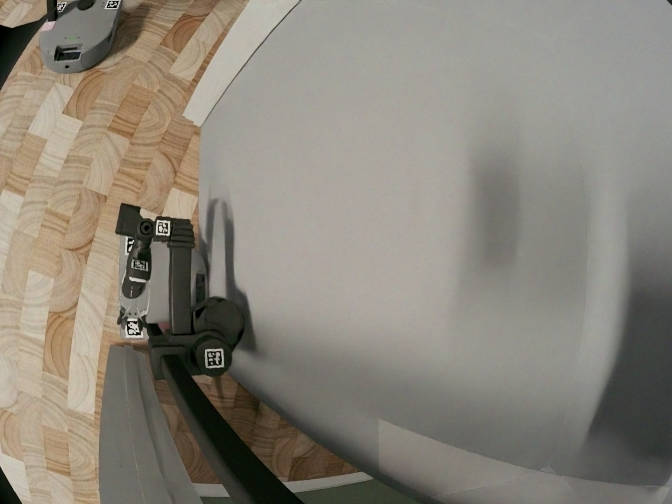

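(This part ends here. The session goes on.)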